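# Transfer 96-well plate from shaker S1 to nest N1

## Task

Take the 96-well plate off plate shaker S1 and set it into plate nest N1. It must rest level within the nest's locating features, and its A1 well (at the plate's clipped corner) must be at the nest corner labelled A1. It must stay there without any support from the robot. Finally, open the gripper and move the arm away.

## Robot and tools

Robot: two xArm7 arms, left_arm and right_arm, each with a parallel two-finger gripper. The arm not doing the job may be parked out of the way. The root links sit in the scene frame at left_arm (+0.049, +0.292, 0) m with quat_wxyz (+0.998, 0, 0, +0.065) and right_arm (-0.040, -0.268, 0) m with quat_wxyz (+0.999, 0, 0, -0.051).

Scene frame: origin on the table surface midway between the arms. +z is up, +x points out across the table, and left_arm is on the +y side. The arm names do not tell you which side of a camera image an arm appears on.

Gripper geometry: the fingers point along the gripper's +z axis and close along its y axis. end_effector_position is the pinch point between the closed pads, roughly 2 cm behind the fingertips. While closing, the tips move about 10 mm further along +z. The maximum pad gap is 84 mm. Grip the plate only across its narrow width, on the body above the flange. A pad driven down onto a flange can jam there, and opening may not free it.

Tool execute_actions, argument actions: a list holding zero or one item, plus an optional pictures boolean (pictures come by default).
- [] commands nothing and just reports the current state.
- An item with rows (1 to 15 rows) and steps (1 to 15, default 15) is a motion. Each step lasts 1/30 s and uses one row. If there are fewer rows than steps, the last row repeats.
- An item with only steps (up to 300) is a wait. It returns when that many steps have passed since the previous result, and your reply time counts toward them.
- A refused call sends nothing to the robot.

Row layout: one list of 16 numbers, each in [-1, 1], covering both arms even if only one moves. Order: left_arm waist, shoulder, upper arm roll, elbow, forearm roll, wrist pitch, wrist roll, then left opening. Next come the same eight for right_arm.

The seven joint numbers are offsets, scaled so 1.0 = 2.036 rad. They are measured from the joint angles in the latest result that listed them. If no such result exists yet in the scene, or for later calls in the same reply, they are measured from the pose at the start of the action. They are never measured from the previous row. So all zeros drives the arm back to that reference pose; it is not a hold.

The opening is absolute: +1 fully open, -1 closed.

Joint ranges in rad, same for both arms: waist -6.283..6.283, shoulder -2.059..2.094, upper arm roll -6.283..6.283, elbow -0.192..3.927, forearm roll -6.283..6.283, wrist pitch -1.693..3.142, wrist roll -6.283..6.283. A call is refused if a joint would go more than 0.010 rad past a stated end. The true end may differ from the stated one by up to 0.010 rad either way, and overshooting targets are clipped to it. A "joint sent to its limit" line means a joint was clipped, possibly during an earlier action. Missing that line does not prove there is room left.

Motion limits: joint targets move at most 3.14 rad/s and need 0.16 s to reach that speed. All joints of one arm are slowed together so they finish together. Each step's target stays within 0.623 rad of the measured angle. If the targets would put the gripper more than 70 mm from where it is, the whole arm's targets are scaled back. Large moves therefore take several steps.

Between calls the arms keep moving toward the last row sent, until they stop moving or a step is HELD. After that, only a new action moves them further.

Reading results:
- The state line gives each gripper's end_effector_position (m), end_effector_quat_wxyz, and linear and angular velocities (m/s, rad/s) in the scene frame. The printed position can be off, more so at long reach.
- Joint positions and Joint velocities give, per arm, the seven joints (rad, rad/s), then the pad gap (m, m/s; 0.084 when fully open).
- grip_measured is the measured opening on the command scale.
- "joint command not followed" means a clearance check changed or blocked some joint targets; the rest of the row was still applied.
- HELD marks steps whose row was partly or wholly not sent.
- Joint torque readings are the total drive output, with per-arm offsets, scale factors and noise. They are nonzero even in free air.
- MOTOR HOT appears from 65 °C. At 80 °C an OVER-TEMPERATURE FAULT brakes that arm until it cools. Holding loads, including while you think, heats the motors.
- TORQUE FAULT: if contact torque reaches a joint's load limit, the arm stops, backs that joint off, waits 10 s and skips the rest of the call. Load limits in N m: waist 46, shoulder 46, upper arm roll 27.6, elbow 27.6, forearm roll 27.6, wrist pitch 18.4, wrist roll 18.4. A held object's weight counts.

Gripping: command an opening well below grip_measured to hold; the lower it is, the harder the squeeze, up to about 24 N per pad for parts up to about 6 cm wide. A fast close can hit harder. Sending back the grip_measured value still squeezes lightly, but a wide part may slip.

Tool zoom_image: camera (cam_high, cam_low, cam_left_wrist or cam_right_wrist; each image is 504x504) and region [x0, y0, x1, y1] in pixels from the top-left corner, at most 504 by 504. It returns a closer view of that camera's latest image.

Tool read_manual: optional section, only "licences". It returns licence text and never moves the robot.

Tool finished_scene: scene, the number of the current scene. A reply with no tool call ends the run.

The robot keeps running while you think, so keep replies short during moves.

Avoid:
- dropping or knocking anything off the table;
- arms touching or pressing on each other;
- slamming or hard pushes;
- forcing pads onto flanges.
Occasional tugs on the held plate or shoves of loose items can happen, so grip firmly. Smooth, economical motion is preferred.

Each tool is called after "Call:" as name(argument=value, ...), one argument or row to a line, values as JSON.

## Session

Call:
execute_actions(
  actions=[],
)

Scene clock: 0.00 s of 8400.00 s.
left_arm: end_effector_position=(+0.4431, +0.3418, +0.2472) grip_measured=+1.00 end_effector_quat_wxyz=(-0.001, +0.998, +0.061, -0.005) end_effector_velocity=(+0.000, -0.000, -0.000) end_effector_angular_velocity=(+0.000, +0.000, -0.001) | right_arm: end_effector_position=(+0.2327, -0.0548, +0.3765) grip_measured=+1.00 end_effector_quat_wxyz=(+0.680, -0.602, -0.394, +0.138) end_effector_velocity=(-0.000, +0.000, +0.000) end_effector_angular_velocity=(+0.000, +0.000, +0.001)
Joint positions: left_arm=[-0.003 -0.25  -0.002  0.914  0.002  1.173  0.003  0.084] | right_arm=[ 0.89   0.126 -0.836  1.102  1.082  2.262 -1.168  0.084]
Joint velocities: left_arm=[ 0.     0.001 -0.001  0.     0.    -0.     0.     0.   ] | right_arm=[ 0.001 -0.     0.     0.     0.     0.     0.    -0.   ]
Joint torques (N m, as the arm reports them, + toward a larger angle): no reading
Motor temperatures (°C, as the motors report them): left_arm=[27 31 32 30 27 31 34] | right_arm=[27 27 29 30 29 33 31]

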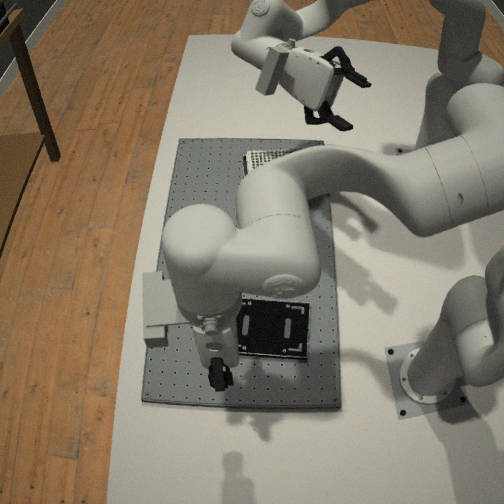

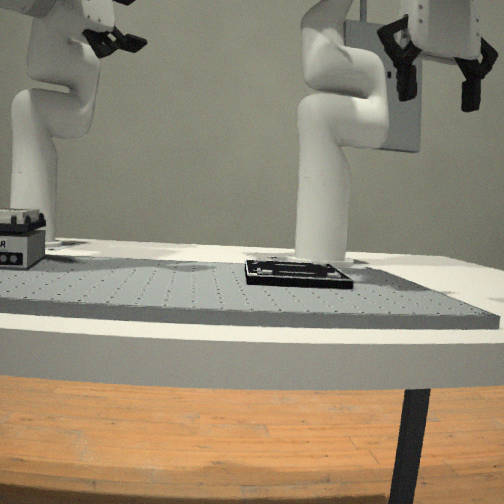

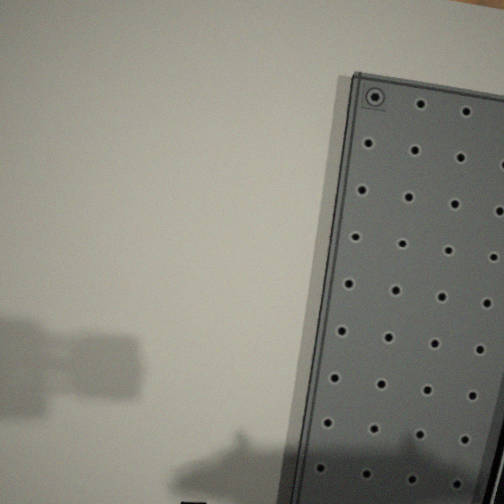

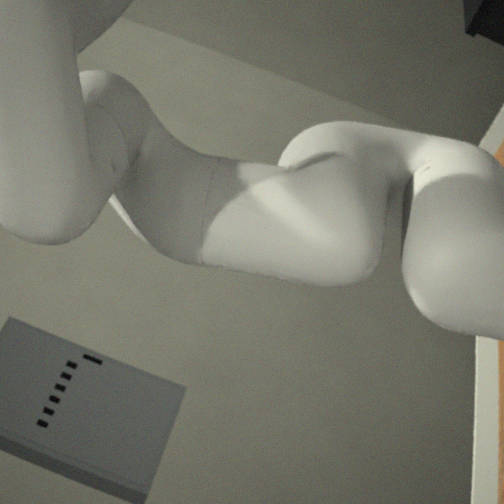

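Call:
execute_actions(
  actions=[
    {"rows":[[0.59,0,0,0,0,0,0,1,-0.347,-0.293,0.411,-0.111,-0.531,-0.449,0.614,1]],"steps":15},
  ],
  pictures=false,
)

Call:
execute_actions(
  actions=[
    {"steps":30},
  ],
)

Scene clock: 1.60 s of 8400.00 s.
left_arm: end_effector_position=(+0.3716, +0.5239, +0.2472) grip_measured=+1.00 end_effector_quat_wxyz=(+0.001, +0.952, +0.305, -0.005) end_effector_velocity=(-0.268, +0.372, +0.000) end_effector_angular_velocity=(+0.001, -0.000, +1.155) | right_arm: end_effector_position=(+0.2775, -0.2076, +0.2894) grip_measured=+1.00 end_effector_quat_wxyz=(-0.100, +0.987, +0.106, -0.063) end_effector_velocity=(+0.218, -0.349, +0.027) end_effector_angular_velocity=(-2.275, -1.021, -2.084)
Joint positions: left_arm=[ 0.494 -0.25  -0.001  0.914  0.002  1.173  0.003  0.084] | right_arm=[ 0.243 -0.424 -0.08   0.893  0.164  1.453 -0.174  0.084]
Joint velocities: left_arm=[ 1.158 -0.001 -0.004 -0.    -0.     0.001  0.    -0.   ] | right_arm=[-0.613 -0.456  0.84  -0.201 -1.701 -1.084  2.536  0.   ]
Joint torques (N m, as the arm reports them, + toward a larger angle): left_arm=[ -0.48 -11.38   0.83  18.44  -0.21  -1.22  -0.32] | right_arm=[  1.18 -10.33  -0.59  23.2    1.77  -0.91  -1.41]
Motor temperatures (°C, as the motors report them): left_arm=[27 31 32 31 27 31 34] | right_arm=[27 27 29 30 29 33 31]
Steps of this call (steps 1 to 33: nothing new was sent; steps 34 to 48: all 15 steps of this action). Readings (joint positions):
34: left_arm=[-0.002 -0.250 -0.002 0.914 0.002 1.173 0.003] | right_arm=[0.889 0.126 -0.835 1.101 1.081 2.261 -1.167]
35: left_arm=[0.005 -0.250 -0.004 0.914 0.002 1.173 0.003] | right_arm=[0.882 0.119 -0.826 1.098 1.073 2.253 -1.159]
37: left_arm=[0.060 -0.250 -0.011 0.914 0.001 1.173 0.003] | right_arm=[0.822 0.065 -0.760 1.075 1.012 2.190 -1.096]
41: left_arm=[0.223 -0.250 -0.001 0.914 0.002 1.173 0.003] | right_arm=[0.530 -0.195 -0.470 0.981 0.711 1.891 -0.797]
48: the state above

Scene clock: 2.60 s of 8400.00 s.
left_arm: end_effector_position=(+0.1456, +0.6772, +0.2472) grip_measured=+1.00 end_effector_quat_wxyz=(+0.002, +0.790, +0.613, -0.004) end_effector_velocity=(-0.005, +0.001, -0.000) end_effector_angular_velocity=(-0.001, -0.001, +0.013) | right_arm: end_effector_position=(+0.2998, -0.2398, +0.2995) grip_measured=+1.00 end_effector_quat_wxyz=(-0.000, +1.000, +0.000, -0.001) end_effector_velocity=(+0.000, -0.000, +0.000) end_effector_angular_velocity=(+0.000, -0.000, -0.001)
Joint positions: left_arm=[ 1.197 -0.25  -0.003  0.914  0.002  1.173  0.003  0.084] | right_arm=[ 0.183 -0.47   0.001  0.876  0.001  1.348  0.082  0.084]
Joint velocities: left_arm=[ 0.006  0.001  0.007  0.     0.     0.    -0.001 -0.   ] | right_arm=[-0.001 -0.    -0.     0.    -0.    -0.    -0.     0.   ]
Joint torques (N m, as the arm reports them, + toward a larger angle): left_arm=[ -0.61 -10.79   0.28  18.51  -0.12  -1.34  -0.1 ] | right_arm=[ -1.07 -10.19  -0.31  22.97   0.06  -1.84  -0.47]
Motor temperatures (°C, as the motors report them): left_arm=[27 31 32 31 27 31 34] | right_arm=[27 27 29 31 29 33 31]
Steps of this call (steps 1 to 30: the robot went on to your last target). Readings (joint positions):
1: left_arm=[0.533 -0.250 -0.001 0.914 0.002 1.173 0.003] | right_arm=[0.224 -0.438 -0.054 0.888 0.113 1.420 -0.095]
2: left_arm=[0.571 -0.250 -0.001 0.914 0.002 1.173 0.003] | right_arm=[0.210 -0.450 -0.034 0.883 0.072 1.394 -0.032]
4: left_arm=[0.649 -0.250 -0.001 0.914 0.002 1.173 0.003] | right_arm=[0.193 -0.463 -0.011 0.879 0.025 1.364 0.043]
8: left_arm=[0.803 -0.250 -0.002 0.914 0.002 1.173 0.003] | right_arm=[0.185 -0.468 -0.001 0.875 0.005 1.351 0.076]
30: the state above

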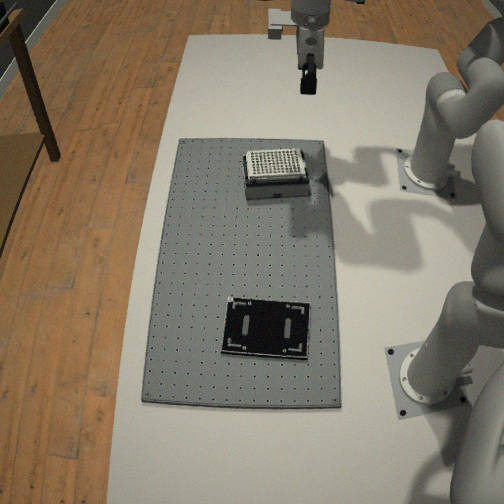

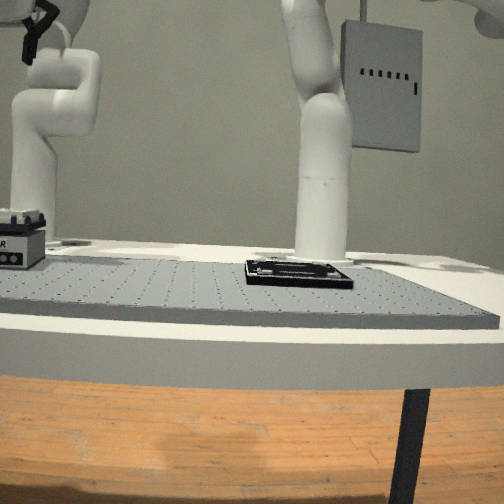

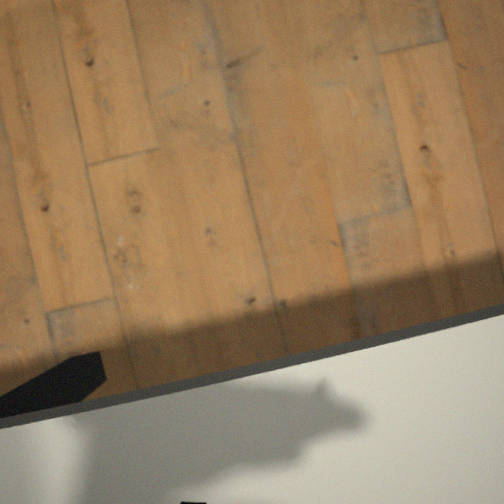

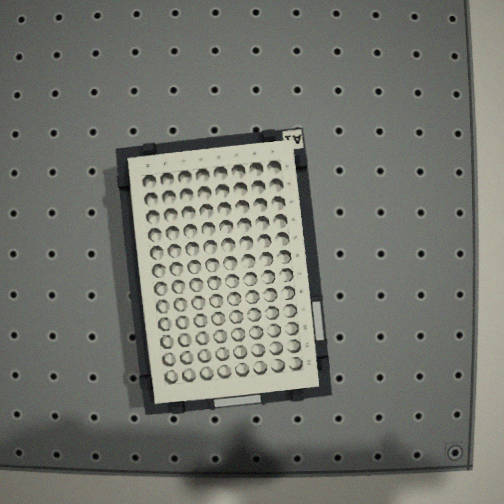

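Call:
execute_actions(
  actions=[
    {"rows":[[0,0,0,0,0,0,0,1,0.052,0.215,0,-0.090,0,-0.306,-0.003,1]],"steps":15},
  ],
  pictures=false,
)

Call:
execute_actions(
  actions=[
    {"steps":15},
  ],
)

Scene clock: 4.07 s of 8400.00 s.
left_arm: end_effector_position=(+0.1456, +0.6772, +0.2472) grip_measured=+1.00 end_effector_quat_wxyz=(+0.002, +0.790, +0.613, -0.004) end_effector_velocity=(+0.000, -0.000, -0.000) end_effector_angular_velocity=(-0.001, +0.001, +0.001) | right_arm: end_effector_position=(+0.3559, -0.1972, +0.1262) grip_measured=+1.00 end_effector_quat_wxyz=(+0.000, +0.999, +0.050, -0.003) end_effector_velocity=(-0.015, +0.078, -0.364) end_effector_angular_velocity=(-0.017, +0.091, +0.207)
Joint positions: left_arm=[ 1.197 -0.25  -0.003  0.914  0.002  1.173  0.003  0.084] | right_arm=[ 0.277 -0.081  0.002  0.712  0.001  0.798  0.076  0.084]
Joint velocities: left_arm=[ 0.     0.001 -0.001  0.     0.    -0.    -0.001  0.   ] | right_arm=[ 0.186  0.778  0.011 -0.344 -0.    -1.029 -0.01  -0.   ]
Joint torques (N m, as the arm reports them, + toward a larger angle): left_arm=[ -0.72 -11.09   0.43  18.47  -0.05  -1.33  -0.37] | right_arm=[ -3.47 -24.    -1.24  23.99  -0.33  -1.28  -0.38]
Motor temperatures (°C, as the motors report them): left_arm=[27 31 32 32 27 31 34] | right_arm=[27 27 29 31 29 33 31]
Steps of this call (steps 1 to 15: the robot went on to your last target; steps 16 to 29: nothing new was sent; steps 30 to 44: all 15 steps of this action). Readings (joint positions):
30: left_arm=[1.198 -0.250 -0.002 0.914 0.002 1.173 0.003] | right_arm=[0.183 -0.470 0.001 0.875 0.001 1.347 0.082]
31: left_arm=[1.198 -0.250 -0.002 0.914 0.002 1.173 0.003] | right_arm=[0.185 -0.466 0.001 0.874 0.001 1.339 0.082]
33: left_arm=[1.198 -0.250 -0.003 0.914 0.002 1.173 0.003] | right_arm=[0.194 -0.429 -0.000 0.861 0.001 1.278 0.081]
37: left_arm=[1.197 -0.250 -0.003 0.914 0.002 1.173 0.003] | right_arm=[0.225 -0.297 0.001 0.803 0.001 1.103 0.079]
44: the state above

Scene clock: 4.57 s of 8400.00 s.
left_arm: end_effector_position=(+0.1456, +0.6772, +0.2472) grip_measured=+1.00 end_effector_quat_wxyz=(+0.002, +0.790, +0.613, -0.004) end_effector_velocity=(+0.000, -0.000, +0.000) end_effector_angular_velocity=(+0.001, -0.000, -0.002) | right_arm: end_effector_position=(+0.3574, -0.1924, +0.1055) grip_measured=+1.00 end_effector_quat_wxyz=(-0.000, +0.998, +0.056, +0.000) end_effector_velocity=(-0.002, +0.001, -0.003) end_effector_angular_velocity=(-0.001, +0.007, +0.003)
Joint positions: left_arm=[ 1.197 -0.25  -0.003  0.914  0.002  1.173  0.003  0.084] | right_arm=[ 0.289 -0.034  0.001  0.693  0.001  0.725  0.076  0.084]
Joint velocities: left_arm=[ 0.    -0.001 -0.001 -0.    -0.     0.     0.001 -0.   ] | right_arm=[ 0.001  0.005  0.001 -0.003 -0.    -0.001 -0.     0.   ]
Joint torques (N m, as the arm reports them, + toward a larger angle): left_arm=[ -0.43 -10.84   0.67  18.83  -0.1   -1.39  -0.29] | right_arm=[ -0.96 -17.3    0.    19.56  -0.16  -1.55  -0.69]
Motor temperatures (°C, as the motors report them): left_arm=[27 31 32 32 27 31 34] | right_arm=[27 27 29 32 29 33 31]
Steps of this call (steps 1 to 15: the robot went on to your last target). Readings (joint positions):
1: left_arm=[1.197 -0.250 -0.003 0.914 0.002 1.173 0.003] | right_arm=[0.283 -0.058 0.002 0.702 0.001 0.769 0.076]
2: left_arm=[1.197 -0.250 -0.003 0.914 0.002 1.173 0.003] | right_arm=[0.286 -0.045 0.002 0.695 0.001 0.752 0.076]
4: left_arm=[1.197 -0.250 -0.003 0.914 0.002 1.173 0.003] | right_arm=[0.288 -0.036 0.002 0.692 0.001 0.735 0.076]
8: left_arm=[1.197 -0.250 -0.003 0.914 0.002 1.173 0.003] | right_arm=[0.289 -0.036 0.001 0.695 0.001 0.726 0.076]
15: the state above

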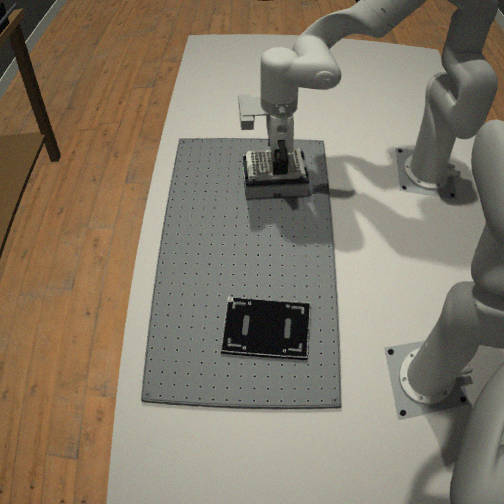

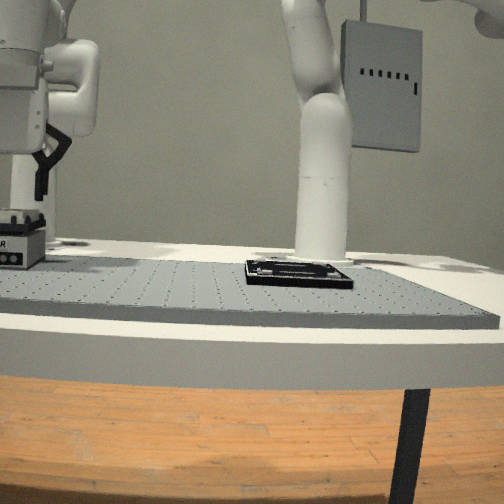

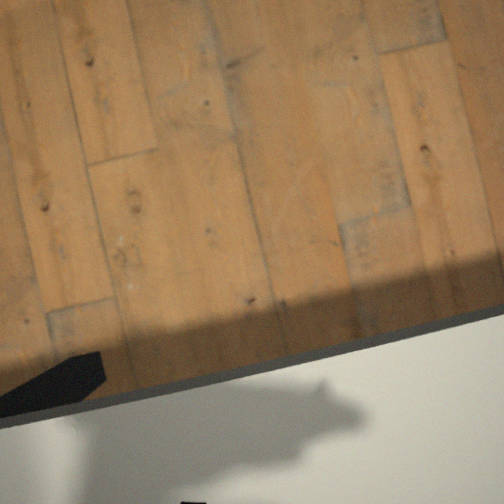

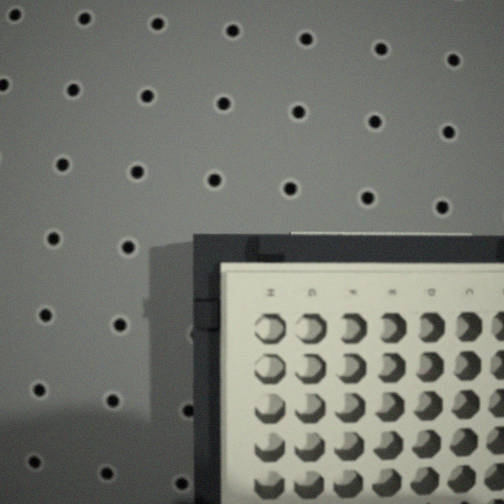

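Call:
execute_actions(
  actions=[
    {"rows":[[0,0,0,0,0,0,0,1,-0.0036,0,0,0,0,0,-0.0036,1],[0,0,0,0,0,0,0,1,-0.0036,0,0,0,0,0,-0.0036,1],[0,0,0,0,0,0,0,1,-0.0036,0,0,0,0,0,-0.0036,1],[0,0,0,0,0,0,0,1,-0.0036,0,0,0,0,0,-0.0036,1],[0,0,0,0,0,0,0,1,-0.0036,0,0,0,0,0,-0.0036,1],[0,0,0,0,0,0,0,1,-0.0036,0.0162,0,-0.0072,0,-0.0234,-0.0036,1]],"steps":15},
  ],
  pictures=false,
)

Call:
execute_actions(
  actions=[
    {"steps":5},
  ],
  pictures=false,
)

Call:
execute_actions(
  actions=[
    {"rows":[[0,0,0,0,0,0,0,1,0,0,0,0,0,0,0,0.6],[0,0,0,0,0,0,0,1,0,0,0,0,0,0,0,0.6],[0,0,0,0,0,0,0,1,0,0,0,0,0,0,0,0.6],[0,0,0,0,0,0,0,1,0,0,0,0,0,0,0,0.6],[0,0,0,0,0,0,0,1,0,0,0,0,0,0,0,0.6],[0,0,0,0,0,0,0,1,0,0,0,0,0,0,0,0.2],[0,0,0,0,0,0,0,1,0,0,0,0,0,0,0,-0.3],[0,0,0,0,0,0,0,1,0,0,0,0,0,0,0,-1]],"steps":15},
  ],
)

Scene clock: 6.43 s of 8400.00 s.
left_arm: end_effector_position=(+0.1456, +0.6772, +0.2472) grip_measured=+1.00 end_effector_quat_wxyz=(+0.002, +0.790, +0.613, -0.004) end_effector_velocity=(+0.000, -0.000, +0.001) end_effector_angular_velocity=(+0.001, -0.000, +0.001) | right_arm: end_effector_position=(+0.3576, -0.1953, +0.0907) grip_measured=+1.00 end_effector_quat_wxyz=(-0.000, +0.998, +0.056, +0.000) end_effector_velocity=(+0.010, +0.001, +0.008) end_effector_angular_velocity=(+0.005, -0.031, -0.001)
Joint positions: left_arm=[ 1.197 -0.25  -0.003  0.914  0.002  1.173  0.003  0.084] | right_arm=[ 0.282 -0.001  0.001  0.678  0.001  0.678  0.068  0.084]
Joint velocities: left_arm=[ 0.    -0.001 -0.     0.    -0.     0.    -0.001  0.   ] | right_arm=[-0.001 -0.007 -0.001  0.011 -0.    -0.014 -0.     0.   ]
Joint torques (N m, as the arm reports them, + toward a larger angle): left_arm=[ -0.35 -10.83   0.5   18.53  -0.14  -1.25  -0.24] | right_arm=[ -1.11 -17.67  -0.13  18.73   0.05  -1.74  -0.44]
Motor temperatures (°C, as the motors report them): left_arm=[27 31 32 33 27 31 34] | right_arm=[27 27 29 32 29 33 31]
Steps of this call (steps 1 to 15: the robot went on to your last target; steps 16 to 41: nothing new was sent; steps 42 to 56: all 15 steps of this action). Readings (joint positions):
42: left_arm=[1.197 -0.250 -0.003 0.914 0.002 1.173 0.003] | right_arm=[0.289 -0.033 0.001 0.692 0.001 0.725 0.075]
43: left_arm=[1.197 -0.250 -0.003 0.914 0.002 1.173 0.003] | right_arm=[0.287 -0.033 0.002 0.692 0.001 0.725 0.073]
45: left_arm=[1.197 -0.250 -0.003 0.914 0.002 1.173 0.003] | right_arm=[0.284 -0.033 0.001 0.693 0.001 0.725 0.070]
49: left_arm=[1.197 -0.250 -0.003 0.914 0.002 1.173 0.003] | right_arm=[0.282 -0.022 0.001 0.689 0.001 0.704 0.069]
56: the state above

Scene clock: 6.60 s of 8400.00 s.
left_arm: end_effector_position=(+0.1456, +0.6772, +0.2472) grip_measured=+1.00 end_effector_quat_wxyz=(+0.002, +0.790, +0.613, -0.004) end_effector_velocity=(-0.000, +0.000, +0.000) end_effector_angular_velocity=(+0.001, -0.000, +0.001) | right_arm: end_effector_position=(+0.3578, -0.1953, +0.0908) grip_measured=+1.00 end_effector_quat_wxyz=(-0.000, +0.998, +0.056, +0.001) end_effector_velocity=(-0.001, +0.000, -0.002) end_effector_angular_velocity=(-0.001, +0.004, +0.001)
Joint positions: left_arm=[ 1.197 -0.25  -0.003  0.914  0.002  1.173  0.003  0.084] | right_arm=[ 0.282 -0.001  0.001  0.678  0.001  0.678  0.068  0.084]
Joint velocities: left_arm=[ 0.    -0.     0.001  0.     0.    -0.001  0.    -0.   ] | right_arm=[ 0.     0.002  0.    -0.002  0.    -0.     0.    -0.   ]
Joint torques (N m, as the arm reports them, + toward a larger angle): left_arm=[ -0.44 -10.77   0.76  18.61  -0.12  -1.38  -0.19] | right_arm=[ -1.89 -17.3   -0.49  19.11  -0.66  -1.46  -0.48]
Motor temperatures (°C, as the motors report them): left_arm=[27 31 32 33 27 31 34] | right_arm=[27 27 29 32 29 33 31]
Steps of this call (steps 1 to 5: the robot went on to your last target). Readings (joint positions):
1: left_arm=[1.197 -0.250 -0.003 0.914 0.002 1.173 0.003] | right_arm=[0.282 -0.001 0.001 0.679 0.001 0.678 0.068]
2: left_arm=[1.197 -0.250 -0.003 0.914 0.002 1.173 0.003] | right_arm=[0.282 -0.001 0.001 0.679 0.001 0.678 0.068]
4: left_arm=[1.197 -0.250 -0.003 0.914 0.002 1.173 0.003] | right_arm=[0.282 -0.001 0.001 0.678 0.001 0.678 0.068]
5: the state above

Scene clock: 7.10 s of 8400.00 s.
left_arm: end_effector_position=(+0.1456, +0.6772, +0.2472) grip_measured=+1.00 end_effector_quat_wxyz=(+0.002, +0.790, +0.613, -0.004) end_effector_velocity=(-0.000, +0.000, -0.000) end_effector_angular_velocity=(+0.000, -0.000, +0.000) | right_arm: end_effector_position=(+0.3581, -0.1954, +0.0911) grip_measured=+0.91 end_effector_quat_wxyz=(-0.000, +0.998, +0.056, +0.001) end_effector_velocity=(-0.000, +0.000, -0.000) end_effector_angular_velocity=(-0.000, +0.000, +0.000)
Joint positions: left_arm=[ 1.197 -0.25  -0.003  0.914  0.002  1.173  0.003  0.084] | right_arm=[ 0.282 -0.001  0.001  0.679  0.001  0.678  0.068  0.081]
Joint velocities: left_arm=[-0.  0.  0. -0.  0. -0.  0. -0.] | right_arm=[ 0.  0.  0. -0. -0. -0.  0.  0.]
Joint torques (N m, as the arm reports them, + toward a larger angle): left_arm=[ -0.48 -11.14   0.46  18.71  -0.19  -1.33  -0.31] | right_arm=[ -0.27 -15.46   0.6   17.46  -0.27  -1.58  -0.17]
Motor temperatures (°C, as the motors report them): left_arm=[27 32 32 33 27 31 34] | right_arm=[27 27 29 32 29 33 31]
Steps of this call (steps 1 to 15: all 15 steps of this action). Readings (joint positions):
1: left_arm=[1.197 -0.250 -0.003 0.914 0.002 1.173 0.003] | right_arm=[0.282 -0.001 0.001 0.678 0.001 0.678 0.068]
2: left_arm=[1.197 -0.250 -0.003 0.914 0.002 1.173 0.003] | right_arm=[0.282 -0.002 0.001 0.679 0.001 0.678 0.068]
4: left_arm=[1.197 -0.250 -0.003 0.914 0.002 1.173 0.003] | right_arm=[0.282 -0.001 0.001 0.679 0.001 0.678 0.068]
8: left_arm=[1.197 -0.250 -0.003 0.914 0.002 1.173 0.003] | right_arm=[0.282 -0.001 0.001 0.679 0.001 0.678 0.068]
15: the state above

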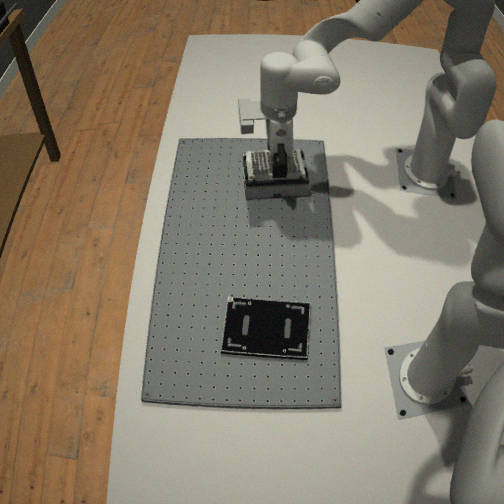

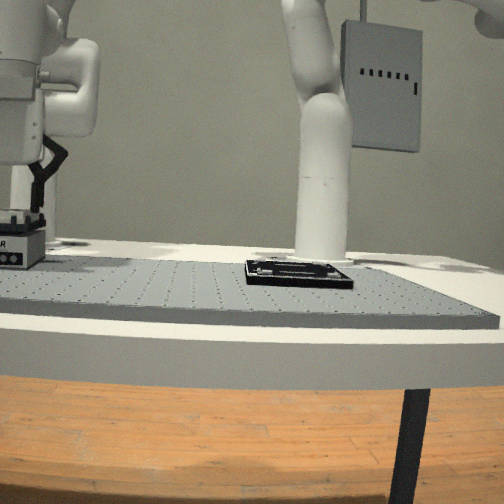

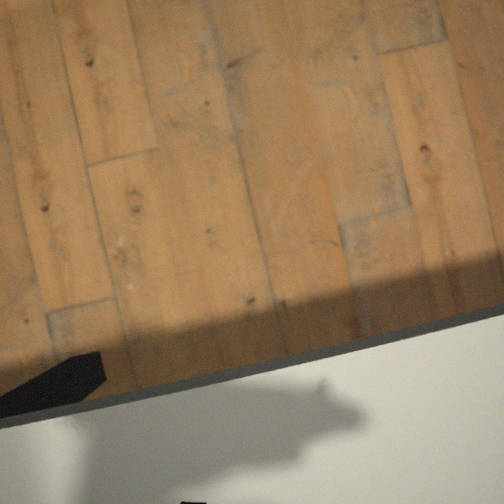

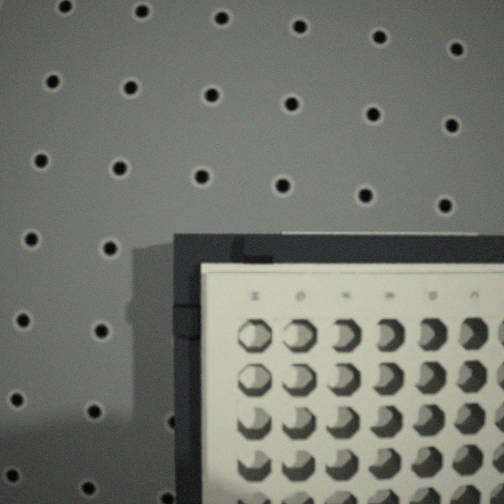

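Call:
execute_actions(
  actions=[
    {"rows":[[0,0,0,0,0,0,0,1,0,-0.043,0,0.019,0,0.062,0,-1]],"steps":15},
  ],
  pictures=false,
)

Call:
execute_actions(
  actions=[
    {"rows":[[0,0,0,0,0,0,0,1,0.310,0.306,0,0.414,0,0.110,0.410,-1]],"steps":15},
  ],
  pictures=false,
)

Call:
execute_actions(
  actions=[
    {"steps":25},
  ],
)

Scene clock: 9.07 s of 8400.00 s.
left_arm: end_effector_position=(+0.1456, +0.6772, +0.2472) grip_measured=+1.00 end_effector_quat_wxyz=(+0.002, +0.790, +0.613, -0.004) end_effector_velocity=(+0.000, -0.000, -0.000) end_effector_angular_velocity=(-0.001, +0.000, -0.000) | right_arm: end_effector_position=(+0.3567, -0.1955, +0.1300) grip_measured=+0.90 end_effector_quat_wxyz=(-0.000, +0.998, +0.056, -0.000) end_effector_velocity=(+0.006, +0.001, +0.007) end_effector_angular_velocity=(+0.004, -0.020, -0.002)
Joint positions: left_arm=[ 1.197 -0.25  -0.003  0.914  0.002  1.173  0.003  0.084] | right_arm=[ 0.282 -0.087  0.001  0.716  0.001  0.804  0.068  0.08 ]
Joint velocities: left_arm=[-0.     0.    -0.001  0.     0.     0.001 -0.    -0.   ] | right_arm=[ 0.    -0.007 -0.002  0.012 -0.    -0.001  0.    -0.   ]
Joint torques (N m, as the arm reports them, + toward a larger angle): left_arm=[ -0.65 -10.56   0.6   18.72  -0.15  -1.32  -0.28] | right_arm=[ -1.53 -16.31  -0.96  20.58  -0.67  -1.69  -0.44]
Motor temperatures (°C, as the motors report them): left_arm=[27 32 32 33 27 31 34] | right_arm=[27 27 29 33 29 33 31]
Steps of this call (steps 1 to 15: the robot went on to your last target; steps 16 to 44: nothing new was sent; steps 45 to 59: all 15 steps of this action). Readings (joint positions):
45: left_arm=[1.197 -0.250 -0.003 0.914 0.002 1.173 0.003] | right_arm=[0.282 -0.001 0.001 0.679 0.001 0.679 0.068]
46: left_arm=[1.197 -0.250 -0.003 0.914 0.002 1.173 0.003] | right_arm=[0.282 -0.005 0.001 0.680 0.001 0.687 0.068]
48: left_arm=[1.197 -0.250 -0.003 0.914 0.002 1.173 0.003] | right_arm=[0.282 -0.037 0.001 0.693 0.001 0.738 0.068]
52: left_arm=[1.197 -0.250 -0.003 0.914 0.002 1.173 0.003] | right_arm=[0.282 -0.087 0.002 0.718 0.001 0.796 0.068]
59: the state above

Scene clock: 9.57 s of 8400.00 s.
left_arm: end_effector_position=(+0.1456, +0.6772, +0.2472) grip_measured=+1.00 end_effector_quat_wxyz=(+0.002, +0.790, +0.613, -0.004) end_effector_velocity=(-0.000, +0.000, +0.000) end_effector_angular_velocity=(+0.001, -0.000, -0.000) | right_arm: end_effector_position=(+0.3986, +0.0003, +0.1280) grip_measured=+0.90 end_effector_quat_wxyz=(+0.009, +1.000, +0.012, -0.015) end_effector_velocity=(+0.033, +0.466, +0.022) end_effector_angular_velocity=(+0.015, -0.095, -0.323)
Joint positions: left_arm=[ 1.197 -0.25  -0.003  0.914  0.002  1.173  0.003  0.084] | right_arm=[0.65  0.277 0.001 1.176 0.001 0.934 0.524 0.08 ]
Joint velocities: left_arm=[-0.    -0.001  0.     0.     0.    -0.     0.     0.   ] | right_arm=[ 0.741  0.729 -0.002  1.081  0.     0.262  1.063 -0.   ]
Joint torques (N m, as the arm reports them, + toward a larger angle): left_arm=[ -0.4  -10.95   0.57  18.64  -0.15  -1.38  -0.35] | right_arm=[ -0.68 -25.04   1.19  20.75  -0.07  -1.21  -0.31]
Motor temperatures (°C, as the motors report them): left_arm=[27 32 32 33 27 31 34] | right_arm=[27 27 29 33 29 33 31]
Steps of this call (steps 1 to 15: all 15 steps of this action). Readings (joint positions):
1: left_arm=[1.197 -0.250 -0.003 0.914 0.002 1.173 0.003] | right_arm=[0.282 -0.087 0.001 0.717 0.001 0.804 0.069]
2: left_arm=[1.197 -0.250 -0.003 0.914 0.002 1.173 0.003] | right_arm=[0.289 -0.081 -0.001 0.724 0.001 0.808 0.078]
4: left_arm=[1.197 -0.250 -0.003 0.914 0.002 1.173 0.003] | right_arm=[0.341 -0.028 -0.007 0.779 0.001 0.828 0.133]
8: left_arm=[1.197 -0.250 -0.003 0.914 0.002 1.173 0.003] | right_arm=[0.470 0.100 0.002 0.919 0.001 0.871 0.272]
15: the state above

Scene clock: 10.40 s of 8400.00 s.
left_arm: end_effector_position=(+0.1456, +0.6772, +0.2472) grip_measured=+1.00 end_effector_quat_wxyz=(+0.002, +0.790, +0.613, -0.004) end_effector_velocity=(-0.000, +0.000, +0.000) end_effector_angular_velocity=(+0.000, -0.000, +0.001) | right_arm: end_effector_position=(+0.3748, +0.1688, +0.1284) grip_measured=+0.90 end_effector_quat_wxyz=(+0.001, +0.999, -0.046, -0.002) end_effector_velocity=(-0.000, +0.001, -0.000) end_effector_angular_velocity=(-0.000, -0.001, +0.001)
Joint positions: left_arm=[ 1.197 -0.25  -0.003  0.914  0.002  1.173  0.003  0.084] | right_arm=[0.912 0.535 0.001 1.559 0.001 1.028 0.903 0.08 ]
Joint velocities: left_arm=[-0.    -0.     0.001 -0.     0.    -0.    -0.001  0.   ] | right_arm=[ 0.002  0.003 -0.     0.003 -0.    -0.     0.001  0.   ]
Joint torques (N m, as the arm reports them, + toward a larger angle): left_arm=[ -0.22 -10.91   0.68  18.54  -0.08  -1.3   -0.25] | right_arm=[ -1.75 -30.39  -1.07  22.78  -0.68  -1.52  -0.31]
Motor temperatures (°C, as the motors report them): left_arm=[27 32 32 34 27 31 34] | right_arm=[27 27 29 33 29 33 31]
Steps of this call (steps 1 to 25: the robot went on to your last target). Readings (joint positions):
1: left_arm=[1.197 -0.250 -0.003 0.914 0.002 1.173 0.003] | right_arm=[0.674 0.301 0.001 1.212 0.001 0.943 0.560]
2: left_arm=[1.197 -0.250 -0.003 0.914 0.002 1.173 0.003] | right_arm=[0.699 0.325 0.001 1.247 0.001 0.952 0.595]
4: left_arm=[1.197 -0.250 -0.003 0.914 0.002 1.173 0.003] | right_arm=[0.748 0.373 0.001 1.318 0.001 0.969 0.665]
8: left_arm=[1.197 -0.250 -0.003 0.914 0.002 1.173 0.003] | right_arm=[0.844 0.467 0.001 1.458 0.001 1.003 0.803]
25: the state above

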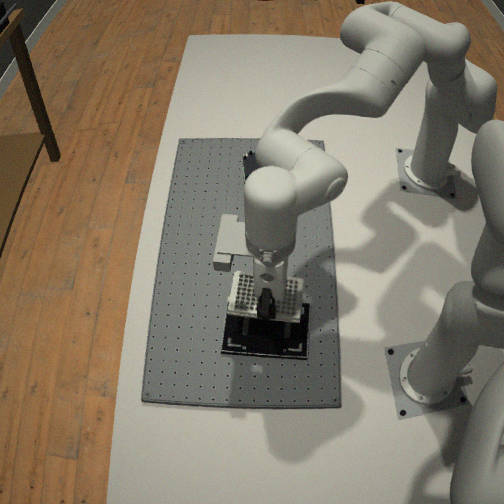

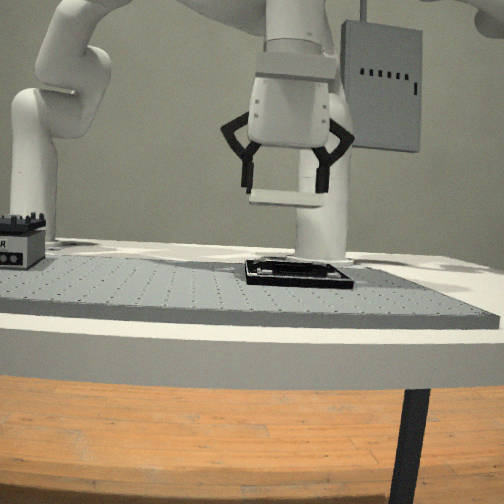

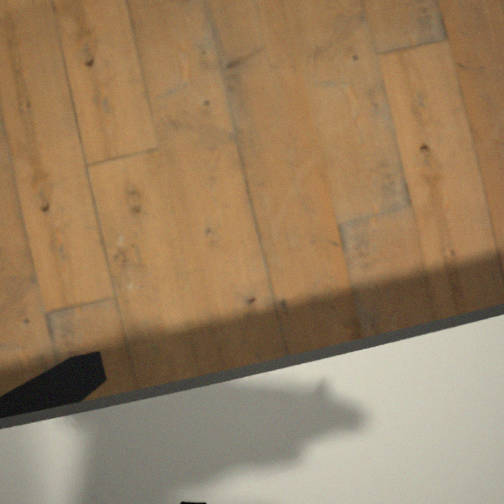

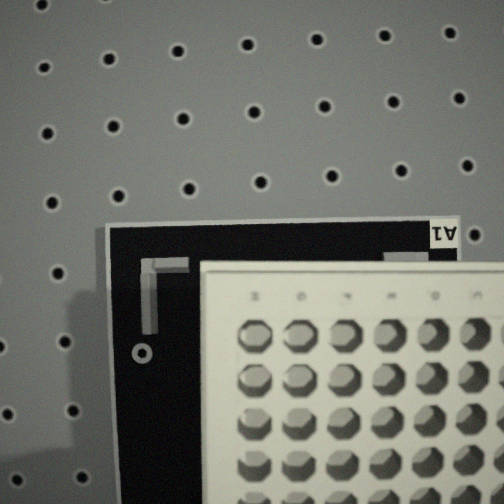

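Call:
execute_actions(
  actions=[
    {"rows":[[0,0,0,0,0,0,0,1,0.0167,0.0675,0,-0.0008,0,-0.070,0.004,-1]],"steps":15},
  ],
  pictures=false,
)

Call:
execute_actions(
  actions=[
    {"steps":10},
  ],
)

Scene clock: 12.00 s of 8400.00 s.
left_arm: end_effector_position=(+0.1456, +0.6772, +0.2472) grip_measured=+1.00 end_effector_quat_wxyz=(+0.002, +0.790, +0.613, -0.004) end_effector_velocity=(-0.000, +0.000, +0.000) end_effector_angular_velocity=(+0.000, +0.000, -0.000) | right_arm: end_effector_position=(+0.3681, +0.1911, +0.0562) grip_measured=+0.92 end_effector_quat_wxyz=(-0.001, +0.999, -0.034, +0.000) end_effector_velocity=(-0.010, +0.000, -0.011) end_effector_angular_velocity=(-0.013, +0.018, +0.010)
Joint positions: left_arm=[ 1.197 -0.25  -0.003  0.914  0.002  1.173  0.003  0.084] | right_arm=[0.946 0.671 0.    1.558 0.001 0.886 0.911 0.081]
Joint velocities: left_arm=[-0.    -0.     0.     0.     0.    -0.     0.001 -0.   ] | right_arm=[ 0.005  0.011  0.008 -0.011  0.    -0.001  0.    -0.   ]
Joint torques (N m, as the arm reports them, + toward a larger angle): left_arm=[ -0.28 -11.05   0.42  18.6   -0.19  -1.34  -0.09] | right_arm=[ -1.91 -31.74  -0.8   21.23  -0.26  -1.6   -0.41]
Motor temperatures (°C, as the motors report them): left_arm=[27 32 32 34 27 31 34] | right_arm=[27 28 29 33 29 33 31]
Steps of this call (steps 1 to 15: the robot went on to your last target; steps 16 to 33: nothing new was sent; steps 34 to 48: all 15 steps of this action). Readings (joint positions):
34: left_arm=[1.197 -0.250 -0.003 0.914 0.002 1.173 0.003] | right_arm=[0.913 0.536 0.001 1.559 0.001 1.027 0.903]
35: left_arm=[1.197 -0.250 -0.003 0.914 0.002 1.173 0.003] | right_arm=[0.914 0.541 0.000 1.560 0.001 1.019 0.903]
37: left_arm=[1.197 -0.250 -0.003 0.914 0.002 1.173 0.003] | right_arm=[0.925 0.584 -0.002 1.566 0.001 0.965 0.906]
41: left_arm=[1.197 -0.250 -0.003 0.914 0.002 1.173 0.003] | right_arm=[0.947 0.675 0.005 1.548 0.001 0.897 0.910]
48: the state above

Scene clock: 12.33 s of 8400.00 s.
left_arm: end_effector_position=(+0.1456, +0.6772, +0.2472) grip_measured=+1.00 end_effector_quat_wxyz=(+0.002, +0.790, +0.613, -0.004) end_effector_velocity=(-0.000, -0.000, +0.000) end_effector_angular_velocity=(-0.000, -0.000, +0.000) | right_arm: end_effector_position=(+0.3672, +0.1910, +0.0549) grip_measured=+0.92 end_effector_quat_wxyz=(-0.000, +0.999, -0.033, -0.001) end_effector_velocity=(-0.001, +0.000, -0.000) end_effector_angular_velocity=(-0.000, +0.001, +0.001)
Joint positions: left_arm=[ 1.197 -0.25  -0.003  0.914  0.002  1.173  0.003  0.084] | right_arm=[0.946 0.672 0.001 1.557 0.001 0.886 0.911 0.081]
Joint velocities: left_arm=[-0.    -0.     0.001 -0.    -0.     0.     0.     0.   ] | right_arm=[ 0.001  0.001  0.    -0.     0.001 -0.    -0.    -0.   ]
Joint torques (N m, as the arm reports them, + toward a larger angle): left_arm=[ -0.68 -10.71   0.51  18.49  -0.15  -1.41  -0.23] | right_arm=[ -1.08 -31.09  -0.99  21.03  -0.54  -1.52  -0.53]
Motor temperatures (°C, as the motors report them): left_arm=[27 32 32 34 27 31 34] | right_arm=[27 28 29 34 29 33 31]
Steps of this call (steps 1 to 10: the robot went on to your last target). Readings (joint positions):
1: left_arm=[1.197 -0.250 -0.003 0.914 0.002 1.173 0.003] | right_arm=[0.946 0.671 0.001 1.557 0.001 0.886 0.911]
2: left_arm=[1.197 -0.250 -0.003 0.914 0.002 1.173 0.003] | right_arm=[0.946 0.672 0.001 1.557 0.001 0.886 0.911]
4: left_arm=[1.197 -0.250 -0.003 0.914 0.002 1.173 0.003] | right_arm=[0.946 0.672 0.001 1.557 0.001 0.886 0.911]
8: left_arm=[1.197 -0.250 -0.003 0.914 0.002 1.173 0.003] | right_arm=[0.946 0.672 0.001 1.557 0.001 0.886 0.911]
10: the state above

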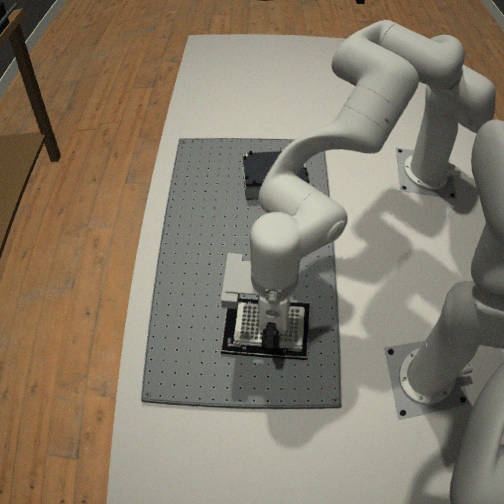

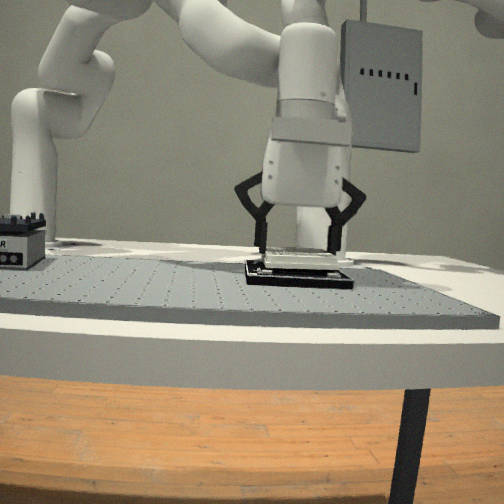

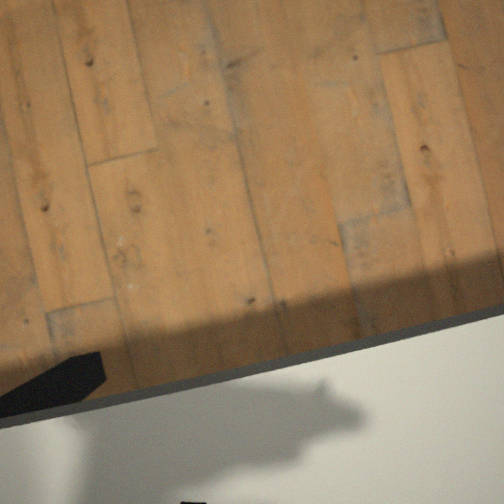

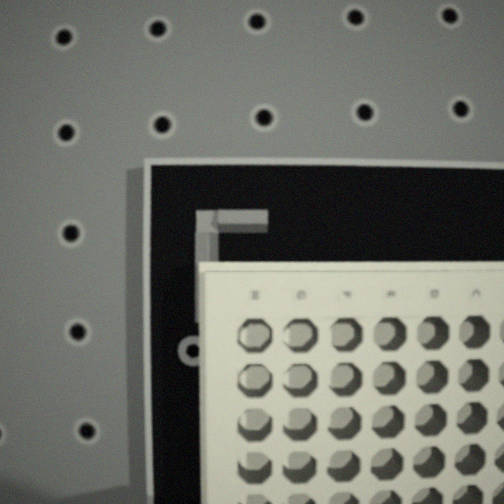

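Call:
execute_actions(
  actions=[
    {"rows":[[0,0,0,0,0,0,0,1,-0.0057,0.0047,0,0.0017,0,-0.0029,-0.0057,-1]],"steps":15},
  ],
)

Scene clock: 13.83 s of 8400.00 s.
left_arm: end_effector_position=(+0.1456, +0.6772, +0.2472) grip_measured=+1.00 end_effector_quat_wxyz=(+0.002, +0.790, +0.613, -0.004) end_effector_velocity=(+0.000, +0.000, +0.001) end_effector_angular_velocity=(+0.003, -0.001, +0.000) | right_arm: end_effector_position=(+0.3730, +0.1869, +0.0509) grip_measured=+0.92 end_effector_quat_wxyz=(+0.000, +0.999, -0.033, -0.001) end_effector_velocity=(+0.002, -0.002, -0.000) end_effector_angular_velocity=(-0.001, -0.001, -0.004)
Joint positions: left_arm=[ 1.197 -0.25  -0.003  0.914  0.002  1.173  0.003  0.084] | right_arm=[0.935 0.682 0.001 1.56  0.001 0.88  0.899 0.081]
Joint velocities: left_arm=[ 0.    -0.002 -0.    -0.    -0.    -0.001 -0.001 -0.   ] | right_arm=[-0.002  0.001 -0.002 -0.     0.    -0.    -0.     0.   ]
Joint torques (N m, as the arm reports them, + toward a larger angle): left_arm=[ -0.56 -11.07   0.61  18.57   0.22  -1.43  -0.25] | right_arm=[ -1.85 -31.76  -0.44  21.01  -0.42  -1.77  -0.31]
Motor temperatures (°C, as the motors report them): left_arm=[27 32 32 34 27 31 34] | right_arm=[27 28 29 34 29 33 31]
Steps of this call (steps 1 to 15: the robot went on to your last target; steps 16 to 30: nothing new was sent; steps 31 to 45: all 15 steps of this action). Readings (joint positions):
31: left_arm=[1.197 -0.250 -0.003 0.914 0.002 1.173 0.003] | right_arm=[0.946 0.673 0.001 1.557 0.001 0.885 0.910]
32: left_arm=[1.197 -0.250 -0.003 0.914 0.002 1.173 0.003] | right_arm=[0.944 0.674 0.002 1.558 0.001 0.884 0.908]
34: left_arm=[1.197 -0.250 -0.003 0.914 0.002 1.173 0.003] | right_arm=[0.938 0.679 0.002 1.560 0.001 0.881 0.903]
38: left_arm=[1.197 -0.250 -0.003 0.914 0.002 1.173 0.003] | right_arm=[0.934 0.682 0.000 1.560 0.001 0.880 0.900]
45: the state above

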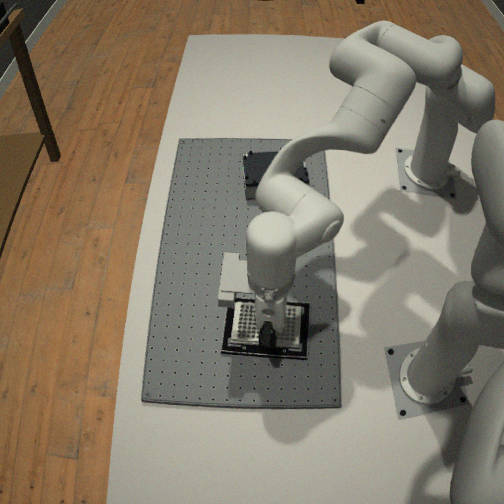

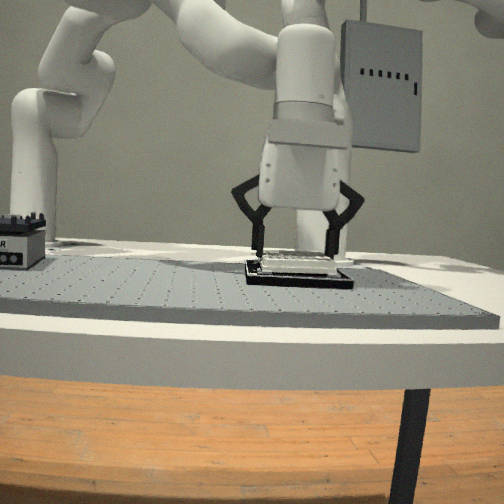

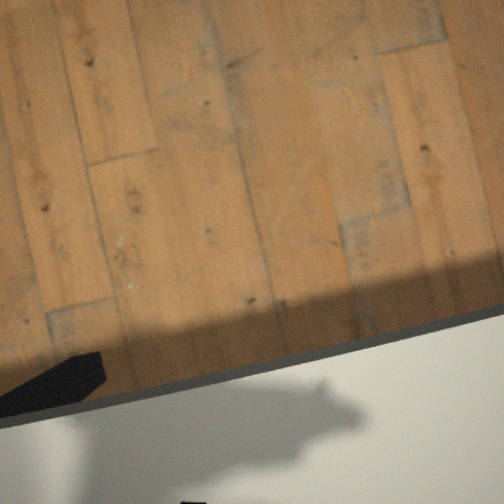

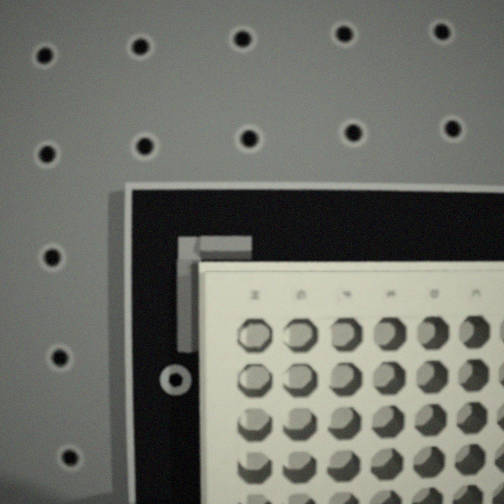

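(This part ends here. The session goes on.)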